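## Task

Shut down the bench using this run record: M06, a clear assay plate at deck spot N2, is STORE; M60, a white assay plate at N1, is DISCARD. Check that M06 has its lid seated fully down, then set it in the drawer of cooler CD, lying flat within the locators of one position, long side running across the drawer. Close CD's drawer completely; its lamp stays on while the drawer is open. Drop M60 into the yellow waste bin W1. Latch the tip box lid by pushing its front edge all the way down. Inspect tip rack TR up close: if it is empty, put it in the blue clean-plastics bin W2; if any tips remain, it must rest flat inside the locators of its home nest H1. Labware may be released only once it is inside a bin, and every bin must stand upright on the bench at the end. Binning any plate not marked DISCARD fails the task. Plates not in the record must stay exactly as they began. CD's housing must finish no more than about a finger's width from its start, neither rotated nor tipped. The tip box must finish level on the bench mat with its insert clicked in. Nothing may count as done if only the gripper holds it there: release everything, move clear (contact with DONE or its housing is fine), then press DONE once. The job ends when DONE goes down; do not press it if anything you had to change is still wrong.

## Robot and tools

Robot: one six-joint arm (big_yam) with a parallel two-finger gripper and a wrist camera. Joint order, used in every command and every per-joint result list: waist (joint1), shoulder (joint2), elbow (joint3), wrist pitch (joint4), wrist yaw (joint5), wrist roll (joint6), then the gripper. The URDF link pinch sits midway between the finger pads, about 1 cm behind the fingertips; fingers point along its +z and close along its y.

Scene frame: origin on the tabletop under the arm base, +z up, +y to the left when facing along +x. The base may be slightly tilted relative to the table.

Stations: TB4 is the tip box, located between DONE and W2; TR resembles it. CD, the tip box and both bins are loose on the bench. DONE is a green key that must be pushed until it catches. Tiny commanded moves of a few mm may not shift the hand at all, and loose items can occasionally get nudged by an outside push.

execute_actions(actions): a list of actions run in sequence. Each action is a table of up to 15 rows; each row lasts one control step (1/30 s), and a short table repeats its final row for the remaining steps. A row holds 7 numbers in [-1, 1]: six joint displacements in the order above, then the gripper opening. Displacements are offsets from the joint angles at the start of that action (not the previous row), scaled so 1.0 equals 1.264 rad waist, 1.32 shoulder, 1.276 elbow, 1.83 wrist pitch, 1.686 wrist yaw, 2.022 wrist roll. The opening is absolute: +1 fully open, -1 closed. Optionally append 6 values from 0 to 1 (13 total): per-joint stiffness scales multiplying position gain, kept until changed. An empty list just returns state and images.

Joint ranges (rad): waist -2.880 to 2.880, shoulder 0.000 to 3.142, elbow 0.000 to 3.019, wrist pitch -1.693 to 1.571, wrist yaw -1.571 to 1.571, wrist roll -2.094 to 2.094. True ends may differ by up to 0.019 rad. An action asking a joint more than 0.019 rad outward past its end is refused; if the first action of a call is malformed or fails this check, nothing runs. Requests beyond a real end are clipped there, and the result then reports "joint sent to its limit" (its absence does not prove more room).

move(target, speed, blocking): target is one row like above (7 to 13 numbers), with displacements counted from the Joint positions in the latest result that showed them, not from wherever the arm is when the move begins. All joints follow paths that finish together, so the hand travels on a curve; paths last 0.5 to 10 s and stop short if longer. speed is the top rate of the joint with farthest to go, 0.01 to 2 rad/s, default 0.5. Paths ignore obstacles; faster contact, or a target set deeper past contact, hits harder. Finger values are sent at the start. blocking=false returns after 0.5 s while motion continues; until a result shows it ended, further rows and moves are refused, so call wait or stop. The extra move: line gives the ending (done, off_target, moving, held, fault), limits=held or limits=none, and the joint farthest from target.

wait(seconds): 0 to 10; lets the sim run holding the last command, returning early if a running move ends. stop(): brakes the current move (needs room; fingers keep going). zoom_image(camera, region): camera is one of cam_head_left, cam_head_right, cam_high, cam_low, cam_wrist (all 896x504); region [x0, y0, x1, y1] in pixels from the top-left, at most 504 by 504. Use it to check TR for tips and the CD lamp. read_manual(section): returns licence texts only ("licences"). finished_scene(scene): ends the given scene number irreversibly and reports success.

Results: Joint positions (rad) and Joint velocities (rad/s) in joint order, then finger-pad gap (m; 0.094 fully open). Joint targets shows what joints are currently driven toward; it can drift on its own. grip_measured is the measured opening on the command scale. "joint command not followed" means the clearance check altered targets (mounting blocks and posts count as arm). MOTOR HOT appears from 85 °C; at 100 °C an OVER-TEMPERATURE FAULT drops the arm. FAULT lines mark stops.

Motion limits: each step, joint targets stay within a lead of the measured angle (waist 0.264, shoulder 0.32, elbow 0.276, wrist pitch 0.33, wrist yaw 0.186, wrist roll 0.522 rad), and are scaled back if they would put the gripper over 70 mm from where it is. Big displacements take several actions; finish incomplete ones in the next action. Zero displacements can let the arm sag: in a reply's first call command back to the intended angles, then zeros, extending the aim if a joint still falls short.

Gripping: readings may be off by about 1 mm consistently. To hold, command about 0.03 below grip_measured (less for a lighter grip). Pad force tops out near 50 to 62 N; parts thinner than about 2 mm are gripped weaker. Holding loads heats motors, even while you think.

Avoid: dropping or slamming labware, hard hits or forceful pushes, knocking anything off the table (ends the scene), tipping bins, shifting CD, and pressing DONE before everything is right and released.

Each tool is called after ">>>" by a JSON object that holds its "name" and its "arguments", one argument or row to a line.

## Session

>>> {"name": "execute_actions", "arguments": {
  "actions": []
}}

Scene clock: 0.00 s.
grip_measured=+1.000
Joint names: [waist, shoulder, elbow, wrist pitch, wrist yaw, wrist roll]
Joint positions: [ 0.806  1.648  1.183 -0.686  0.722 -0.782  0.094]
Joint velocities: [-0.015 -0.005 -0.007 -0.012 -0.037  0.007  0.   ]
Joint targets: [0.805 1.656 1.200 -0.684 0.721 -0.782]
Joint stiffness scale: [1. 1. 1. 1. 1. 1.]

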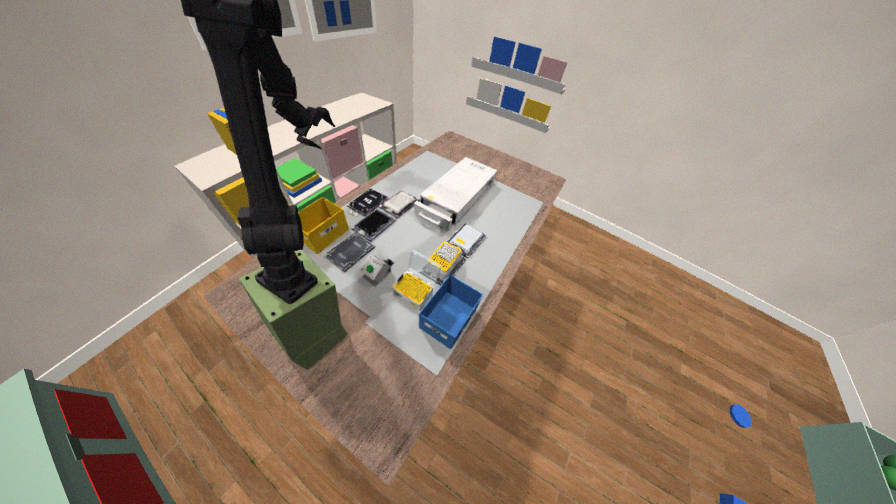

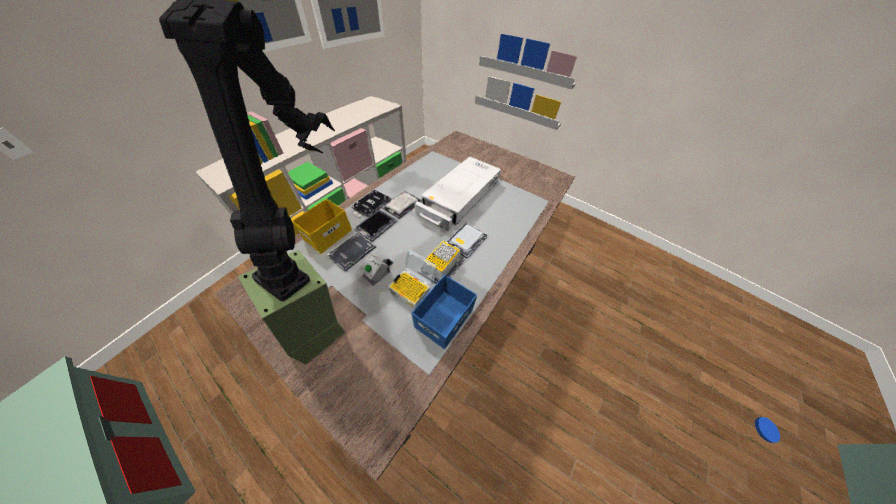

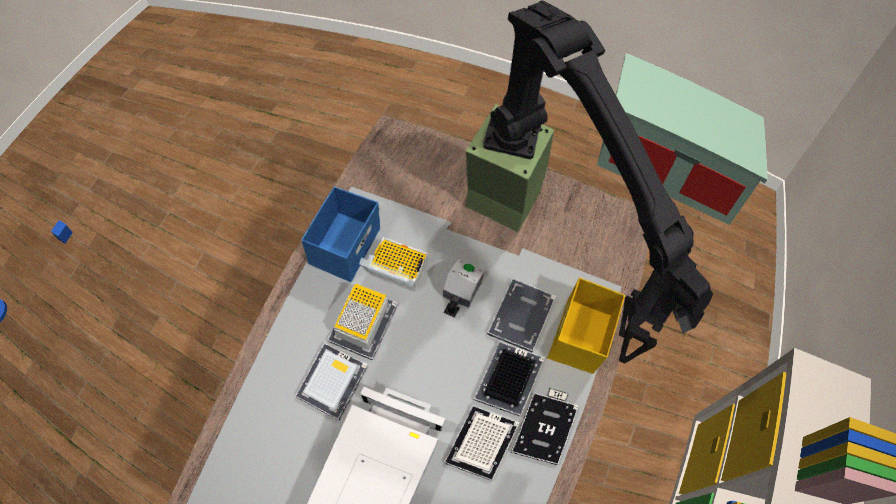

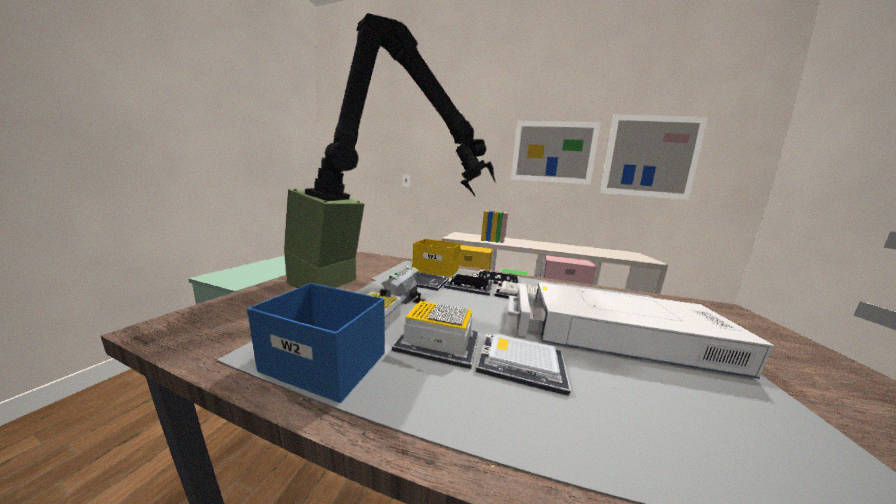

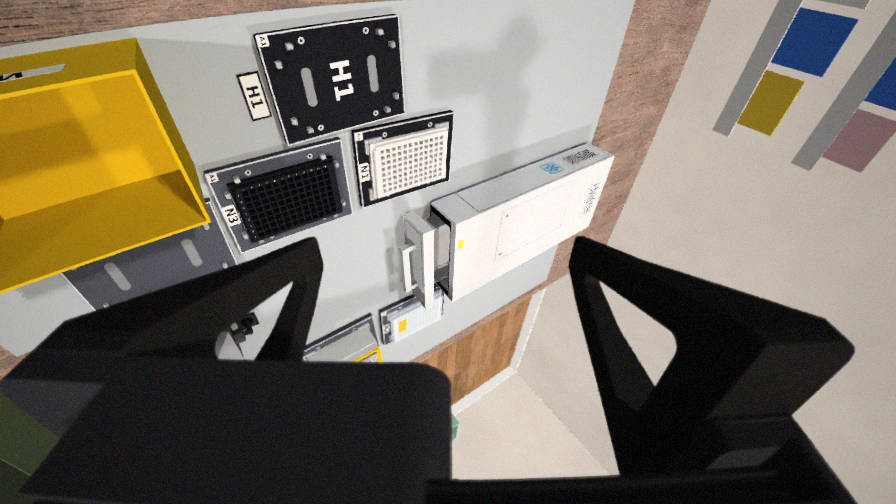

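>>> {"name": "move", "arguments": {
  "target": [-0.638,-0.491,-0.143,-0.142,-0.428,0.387,1],
  "speed": 0.7
}}

>>> {"name": "zoom_image", "arguments": {
  "camera": "cam_high",
  "region": [270,170,650,504]
}}

Scene clock: 27.47 s.
grip_measured=+1.000
Joint names: [waist, shoulder, elbow, wrist pitch, wrist yaw, wrist roll]
Joint positions: [-0.001  0.987  1.01  -0.927  0.002 -0.015  0.094]
Joint velocities: [-0.015  0.005 -0.007  0.012 -0.022 -0.007  0.   ]
Joint targets: [0.000 1.000 1.001 -0.946 -0.000 0.001]
Joint stiffness scale: [1. 1. 1. 1. 1. 1.]
move: done; limits=none; farthest joint: the wrist pitch, 0.019 radians from its target (0.260 radians at the start)

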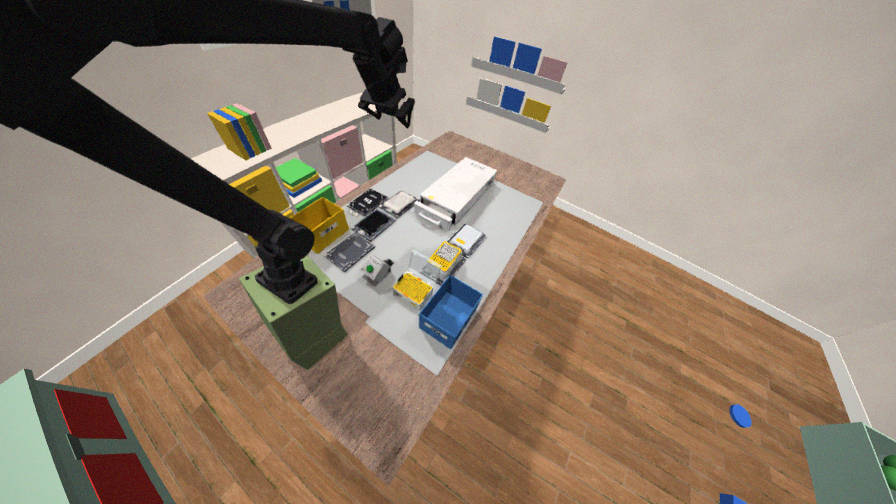

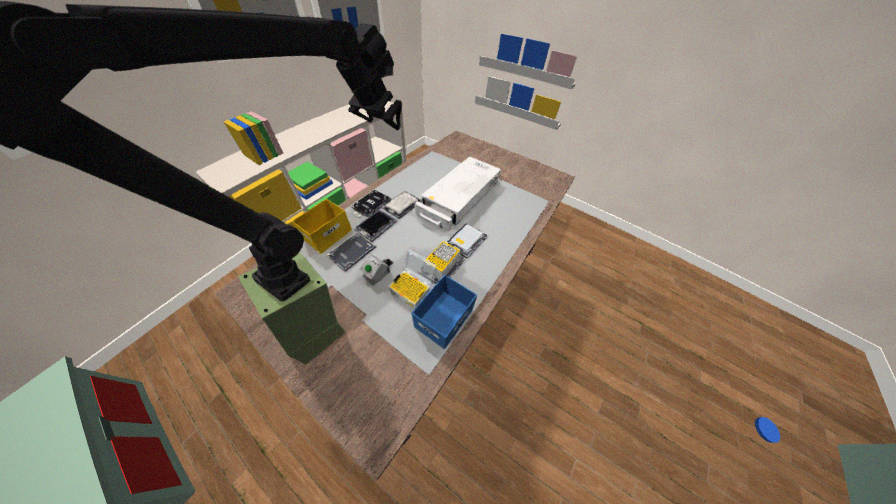

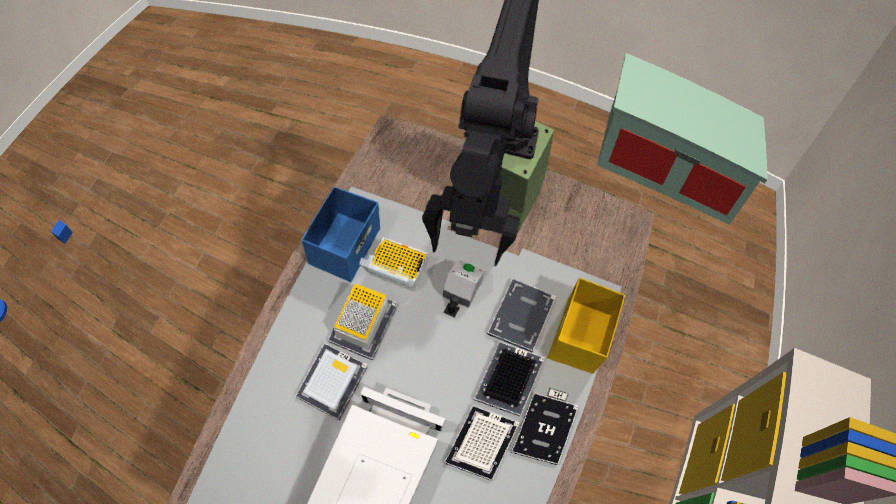

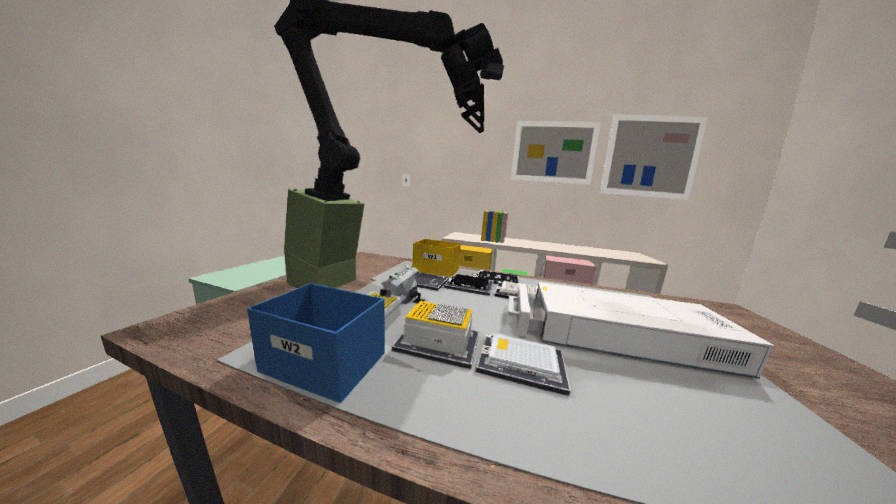

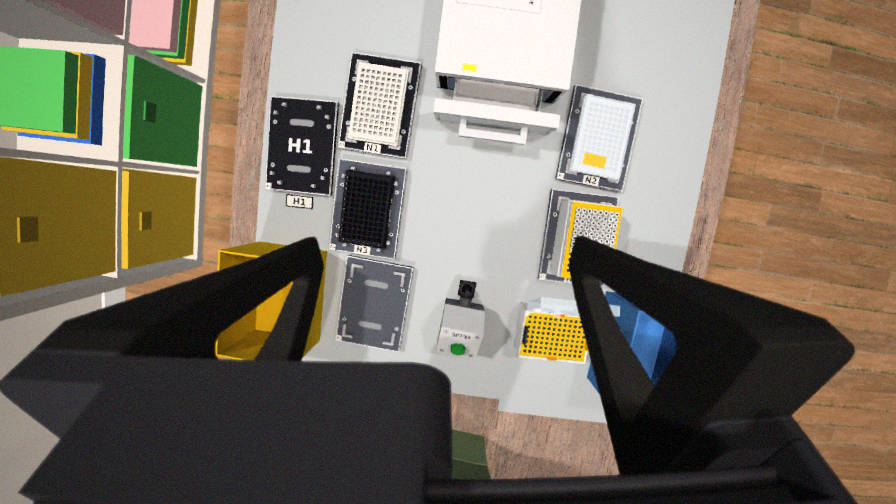

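Region (270, 170, 650, 504) of cam_high's 896x504 image, scaled by 1.326, with more detail than that image has; it fills the top 443 rows of this view, and the rest is white.

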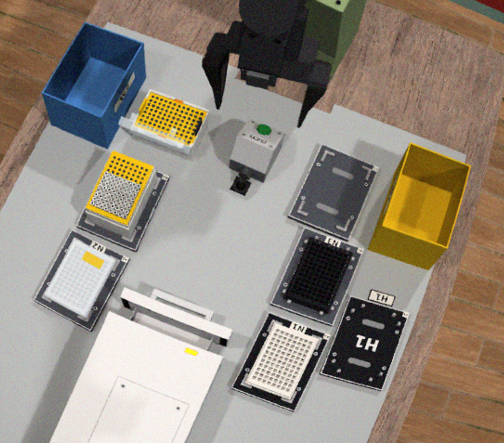

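>>> {"name": "zoom_image", "arguments": {
  "camera": "cam_wrist",
  "region": [420,40,680,300]
}}

>>> {"name": "zoom_image", "arguments": {
  "camera": "cam_wrist",
  "region": [240,40,500,300]
}}

>>> {"name": "zoom_image", "arguments": {
  "camera": "cam_low",
  "region": [350,240,620,410]
}}

Region (420, 40, 680, 300) of cam_wrist's 896x504 image, scaled by 1.938, with more detail than that image has.

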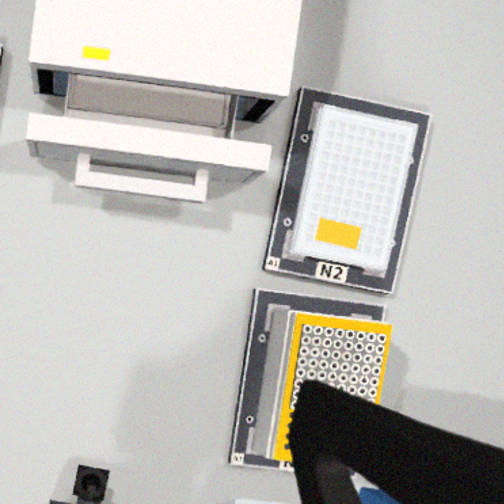

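Region (240, 40, 500, 300) of cam_wrist's 896x504 image, scaled by 1.938, with more detail than that image has.

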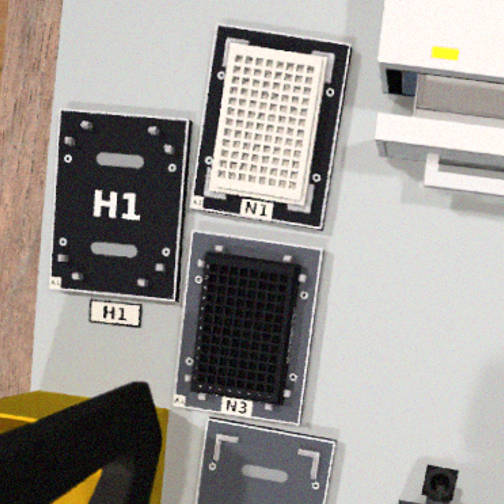

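Region (350, 240, 620, 410) of cam_low's 896x504 image, scaled by 1.867, with more detail than that image has; it fills the top 317 rows of this view, and the rest is white.

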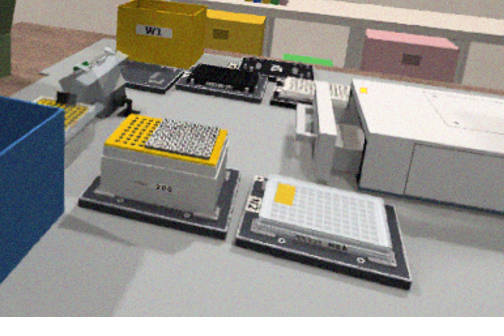

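>>> {"name": "move", "arguments": {
  "target": [0.138,0.9,0.697,-0.2,0,0.138,1],
  "speed": 0.8
}}

Scene clock: 48.00 s.
grip_measured=+1.000
Joint names: [waist, shoulder, elbow, wrist pitch, wrist yaw, wrist roll]
Joint positions: [ 0.17   2.174  1.861 -1.279  0.002  0.249  0.094]
Joint velocities: [-0.015  0.005  0.002  0.012  0.007 -0.081  0.   ]
Joint targets: [0.174 2.175 1.899 -1.293 0.002 0.264]
Joint stiffness scale: [1. 1. 1. 1. 1. 1.]
move: off_target; limits=none; farthest joint: the elbow, 0.038 radians from its target (0.890 radians at the start)

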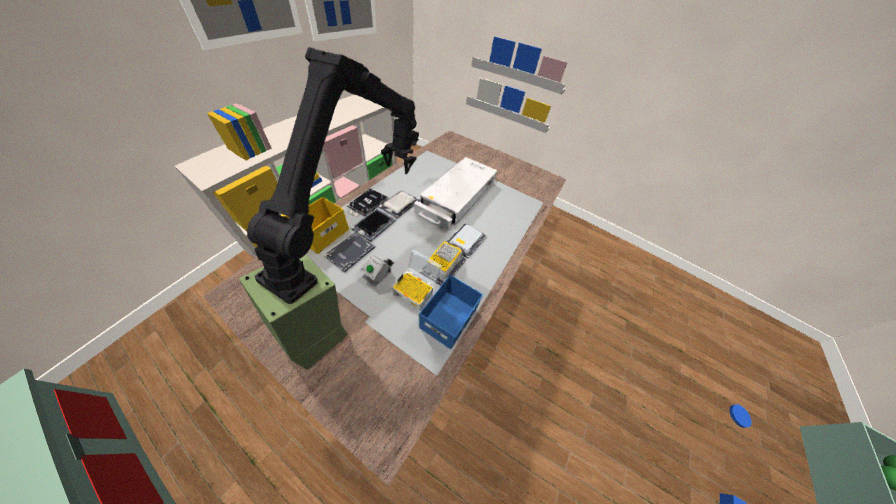

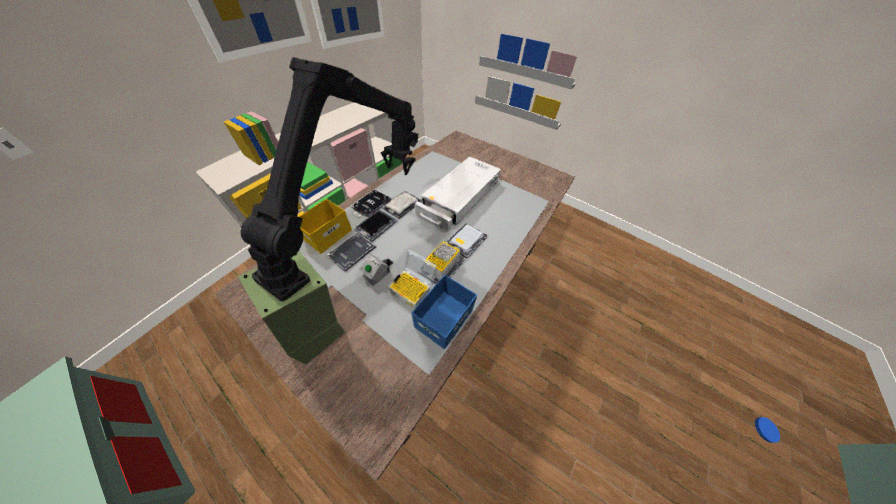

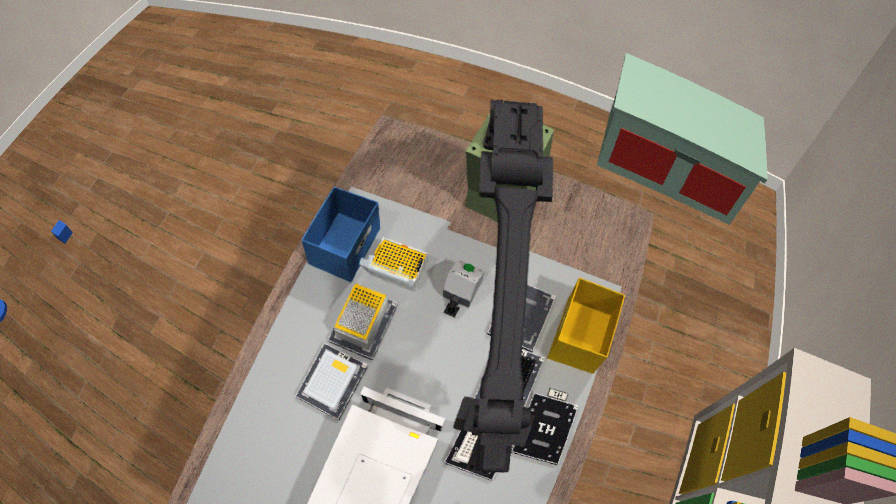

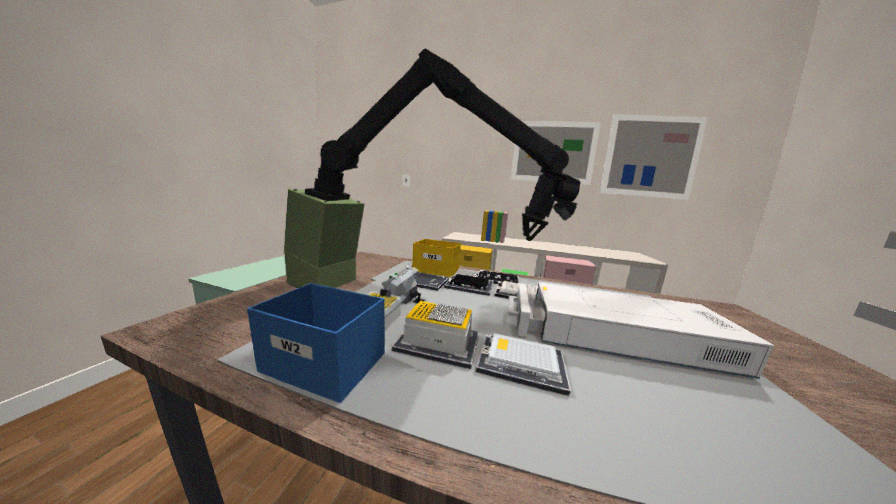

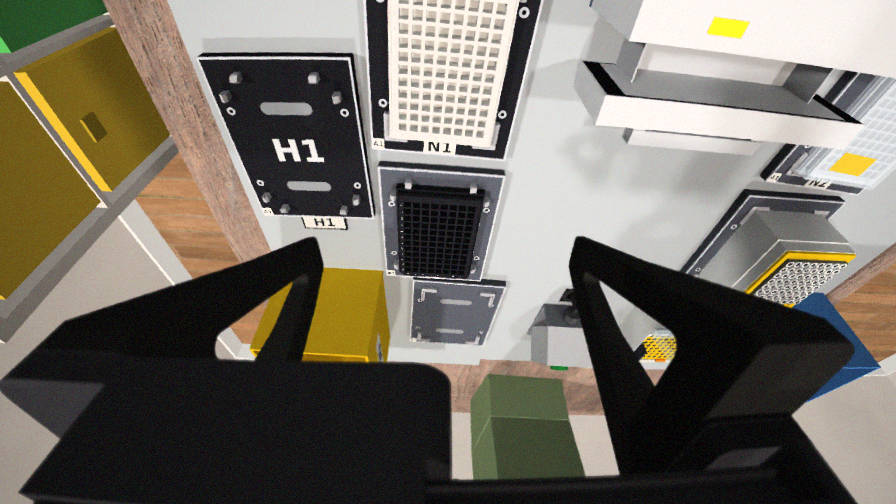

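>>> {"name": "move", "arguments": {
  "target": [0.004,0.248,0.203,0.063,0,0.012,1],
  "speed": 0.5
}}

Scene clock: 54.20 s.
grip_measured=+1.000
Joint names: [waist, shoulder, elbow, wrist pitch, wrist yaw, wrist roll]
Joint positions: [ 0.17   2.492  2.085 -1.179  0.002  0.259  0.094]
Joint velocities: [-0.005 -0.005 -0.007  0.007 -0.022  0.007  0.   ]
Joint targets: [0.175 2.501 2.120 -1.163 0.002 0.273]
Joint stiffness scale: [1. 1. 1. 1. 1. 1.]
move: off_target; limits=none; farthest joint: the elbow, 0.035 radians from its target (0.259 radians at the start)

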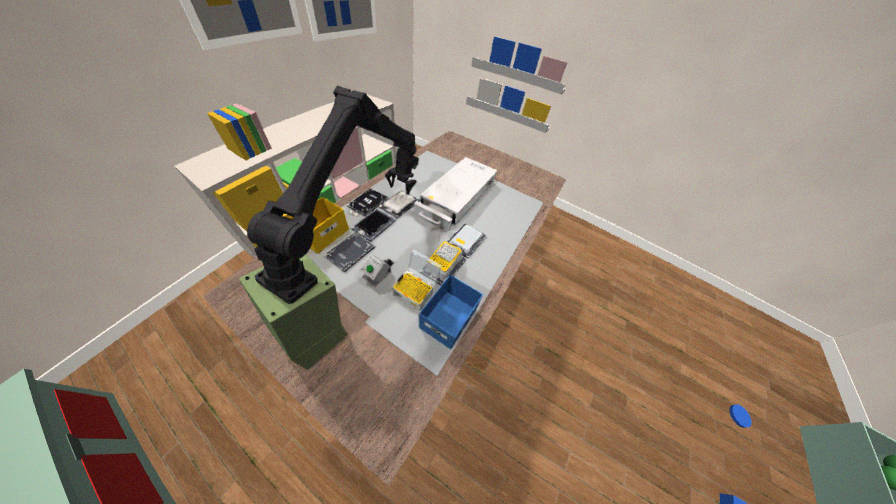

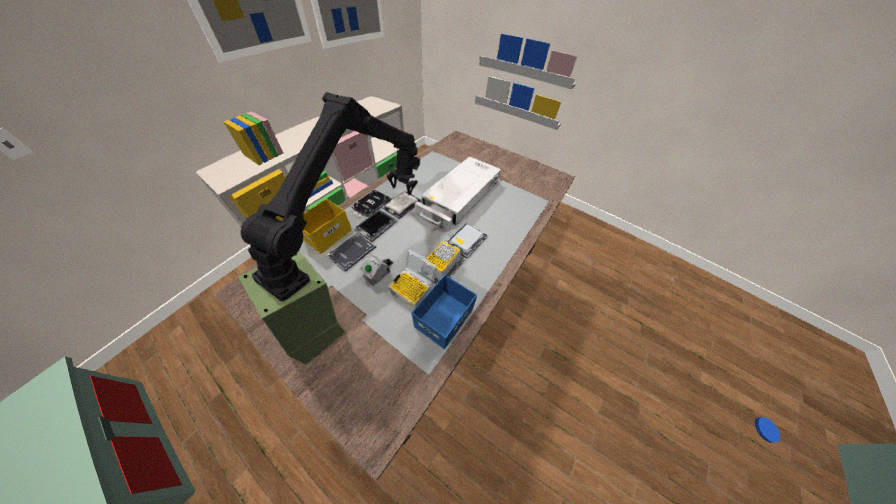

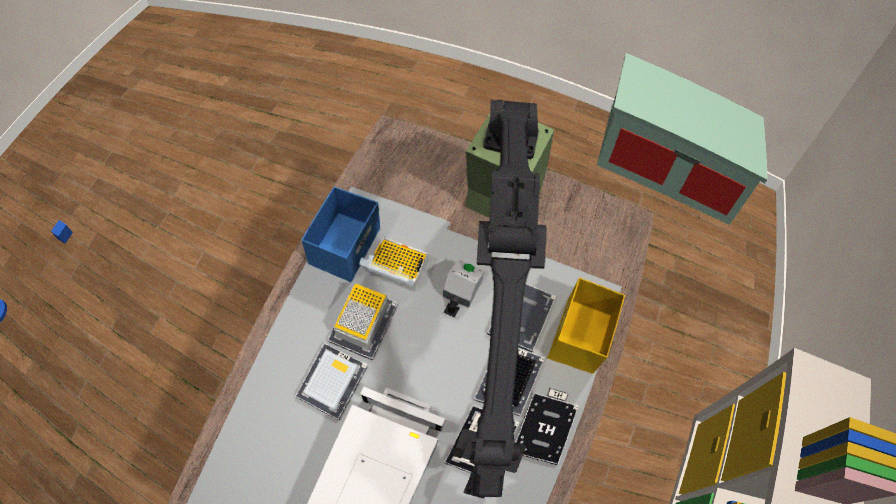

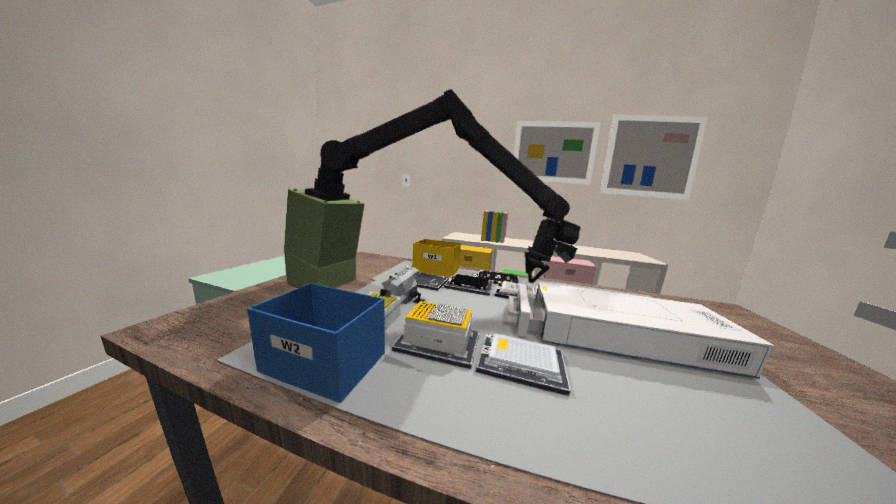

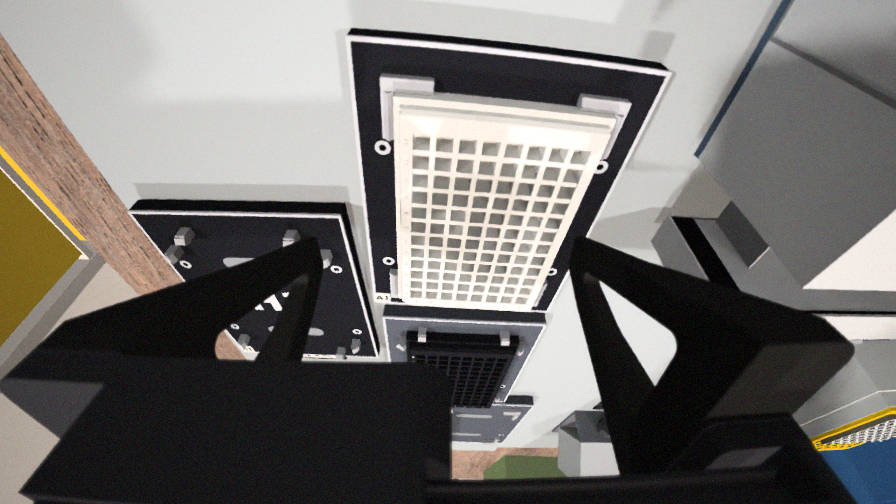

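>>> {"name": "move", "arguments": {
  "target": [-0.018,-0.115,-0.231,0.182,0.018,0.032,1],
  "speed": 0.3
}}

Scene clock: 86.37 s.
grip_measured=+1.000
Joint names: [waist, shoulder, elbow, wrist pitch, wrist yaw, wrist roll]
Joint positions: [ 0.159  2.351  1.799 -0.863  0.03   0.308  0.094]
Joint velocities: [-0.024  0.005 -0.002 -0.022 -0.007 -0.081  0.   ]
Joint targets: [0.147 2.340 1.790 -0.846 0.033 0.323]
Joint stiffness scale: [1. 1. 1. 1. 1. 1.]
move: done; limits=none; farthest joint: the wrist pitch, 0.017 radians from its target (0.333 radians at the start)

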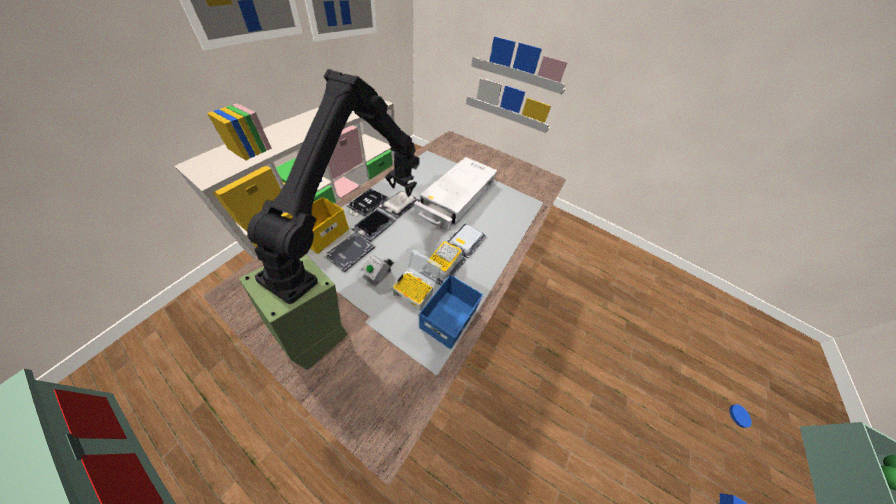

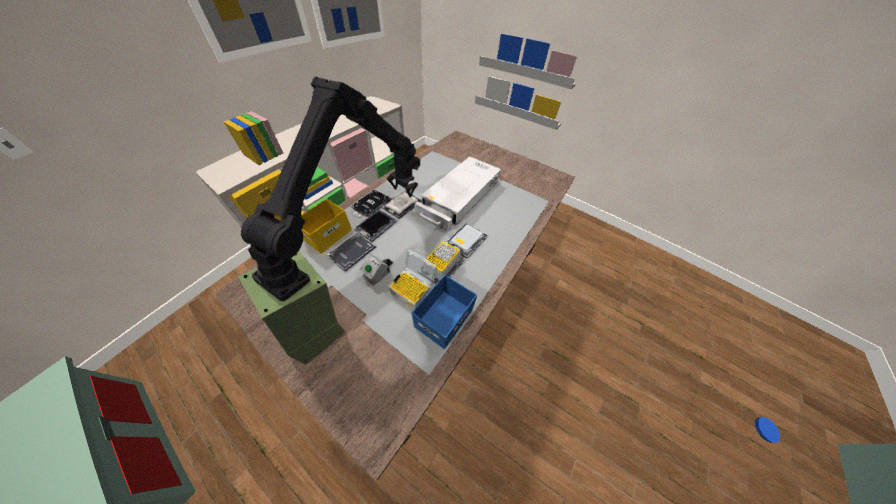

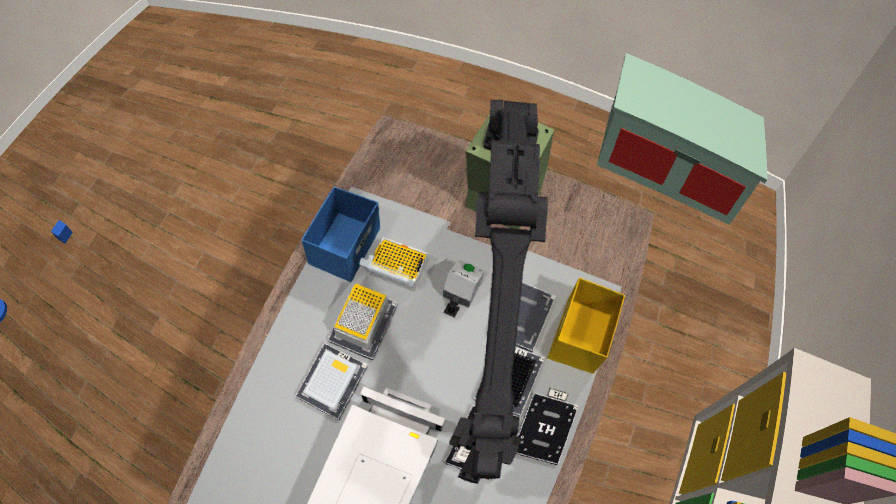

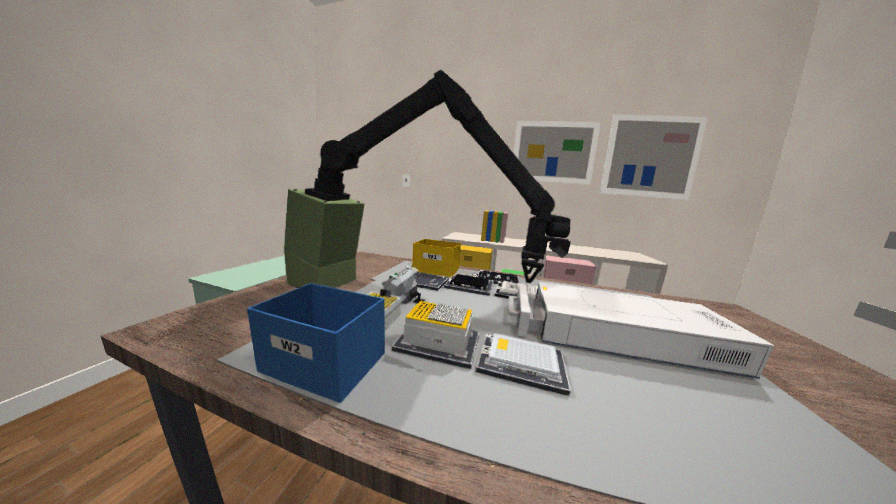

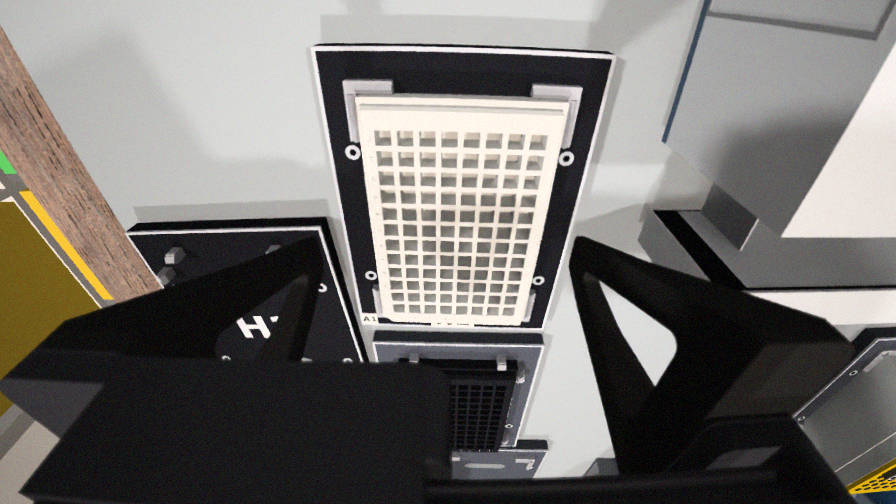

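>>> {"name": "move", "arguments": {
  "target": [-0.014,0.017,-0.04,0.031,0,0.003,1],
  "speed": 0.1
}}

Scene clock: 99.13 s.
grip_measured=+1.000
Joint names: [waist, shoulder, elbow, wrist pitch, wrist yaw, wrist roll]
Joint positions: [ 0.155  2.351  1.755 -0.823  0.03   0.309  0.094]
Joint velocities: [-0.005  0.005 -0.007  0.017  0.022  0.051  0.   ]
Joint targets: [0.141 2.373 1.748 -0.806 0.030 0.314]
Joint stiffness scale: [1. 1. 1. 1. 1. 1.]
move: off_target; limits=none; farthest joint: the shoulder, 0.023 radians from its target (0.023 radians at the start)

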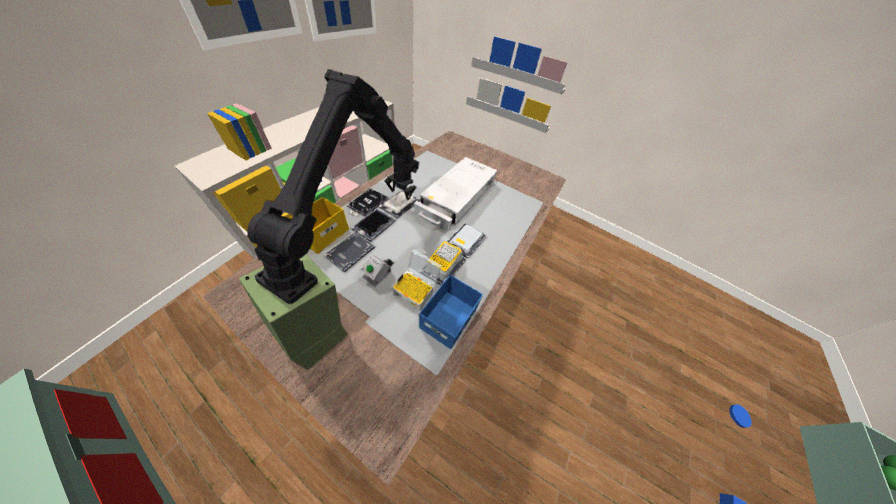

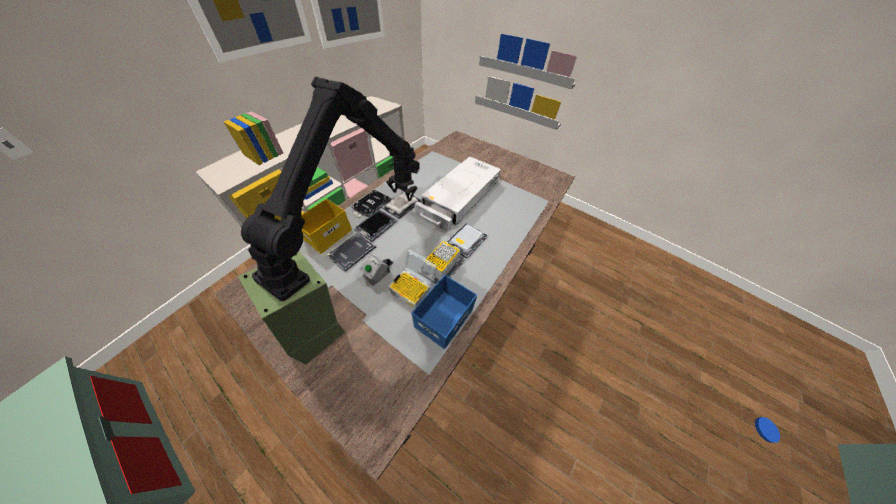

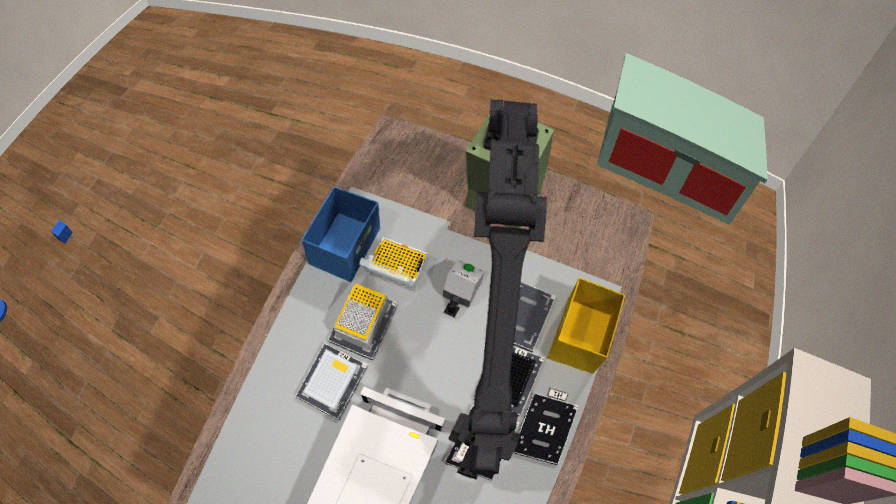

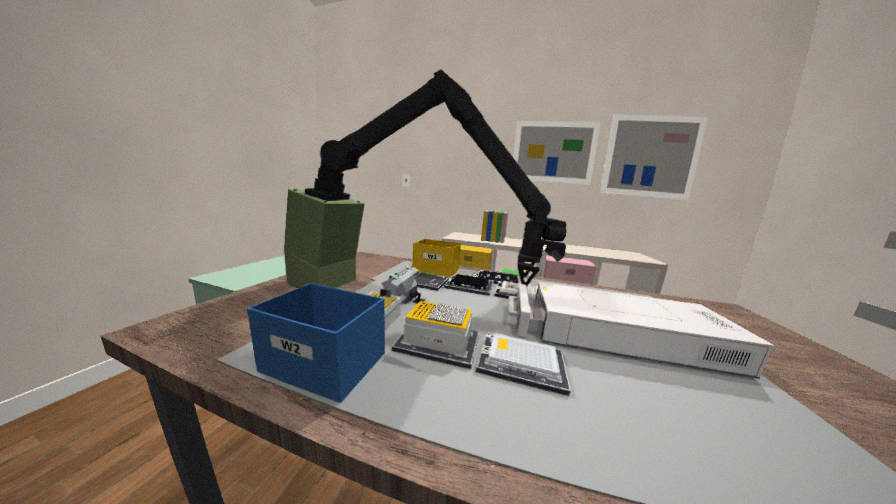

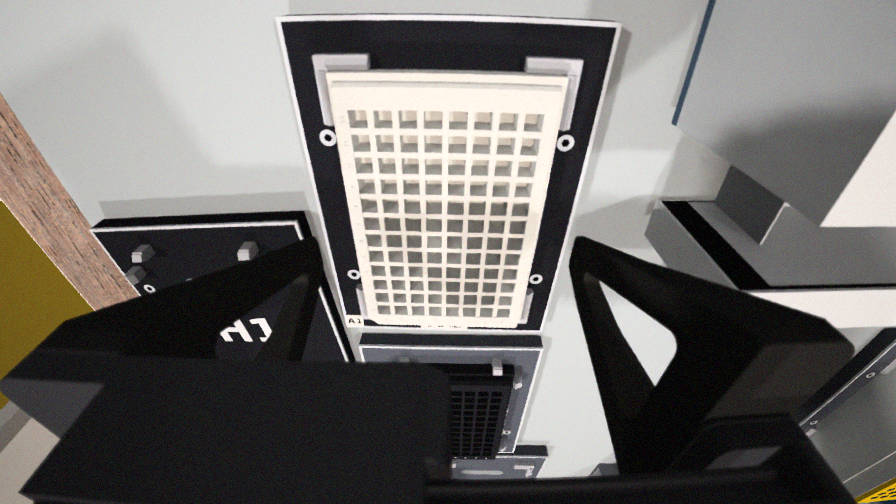

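>>> {"name": "move", "arguments": {
  "target": [0,0.041,-0.005,0.031,0,0,1],
  "speed": 0.08
}}

Scene clock: 103.90 s.
grip_measured=+1.000
Joint names: [waist, shoulder, elbow, wrist pitch, wrist yaw, wrist roll]
Joint positions: [ 0.155  2.376  1.755 -0.784  0.03   0.309  0.094]
Joint velocities: [-0.005  0.005 -0.002  0.017  0.007 -0.022  0.   ]
Joint targets: [0.155 2.405 1.748 -0.767 0.030 0.309]
Joint stiffness scale: [1. 1. 1. 1. 1. 1.]
move: off_target; limits=none; farthest joint: the shoulder, 0.029 radians from its target (0.055 radians at the start)

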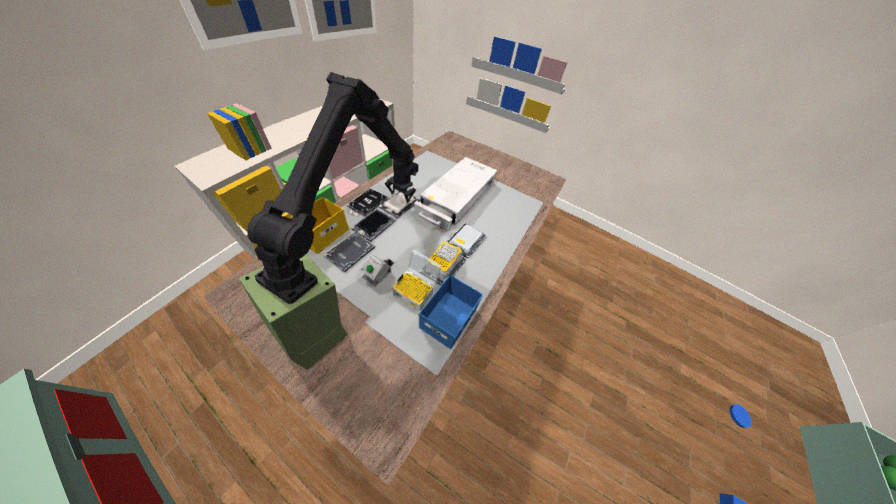

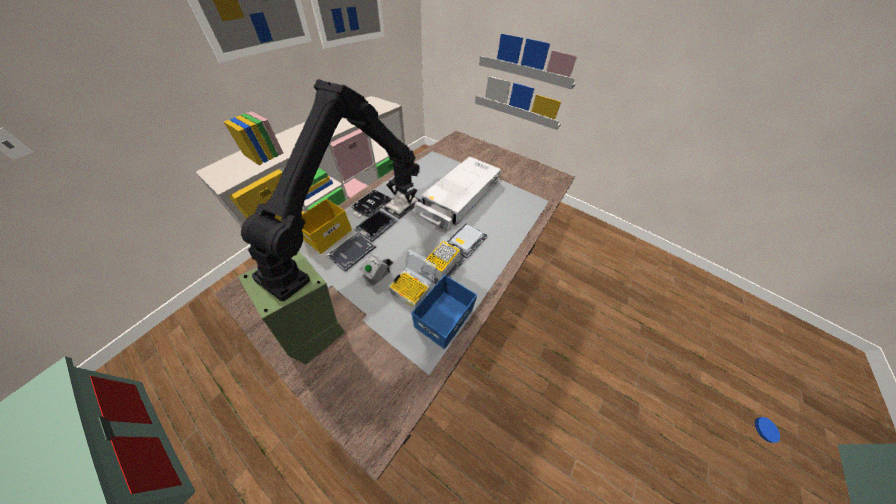

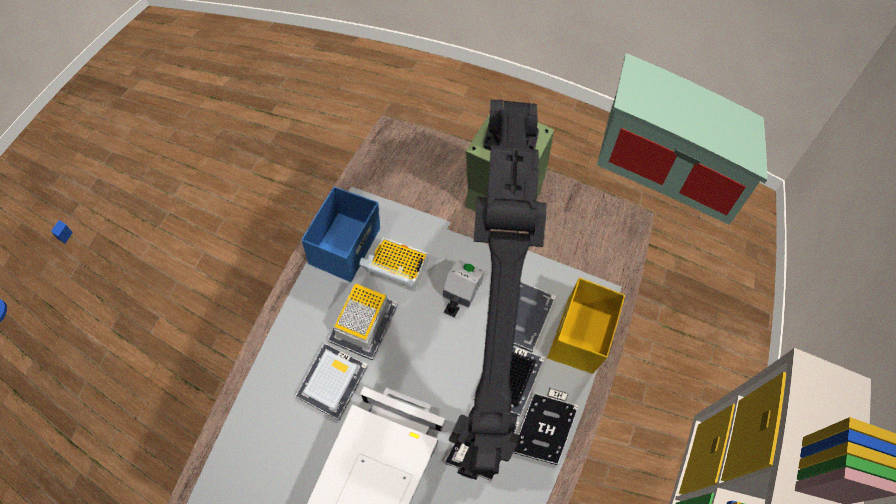

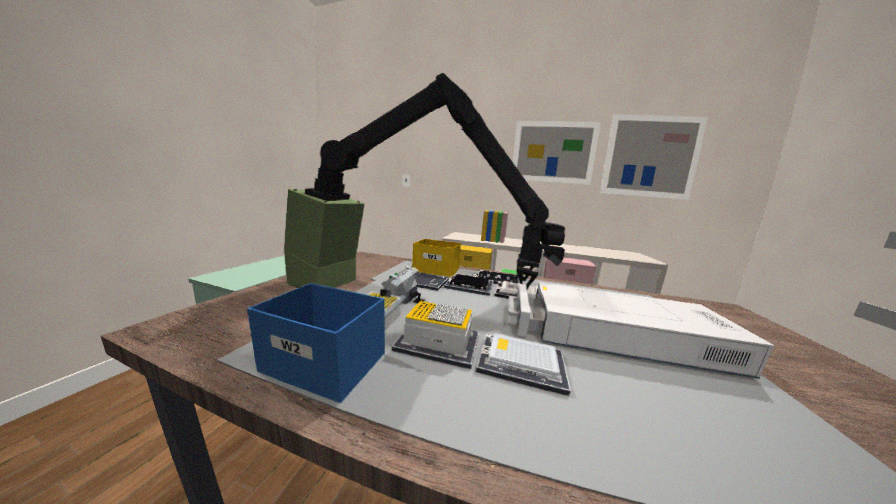

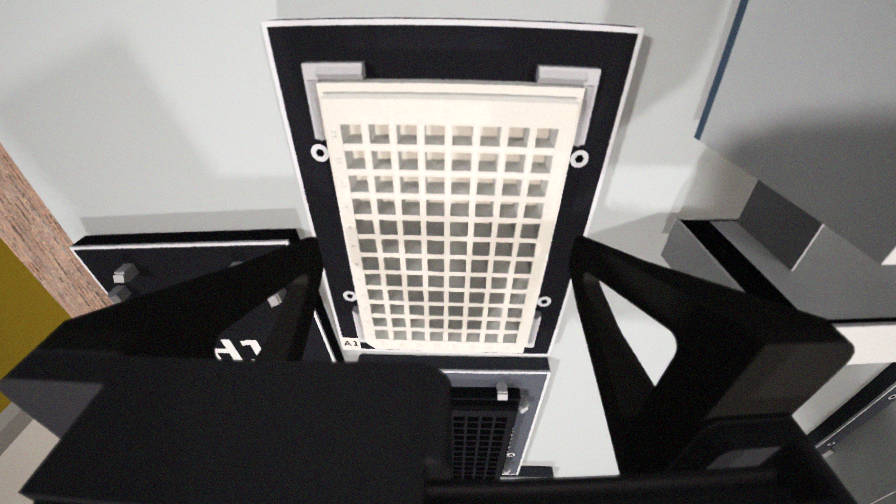

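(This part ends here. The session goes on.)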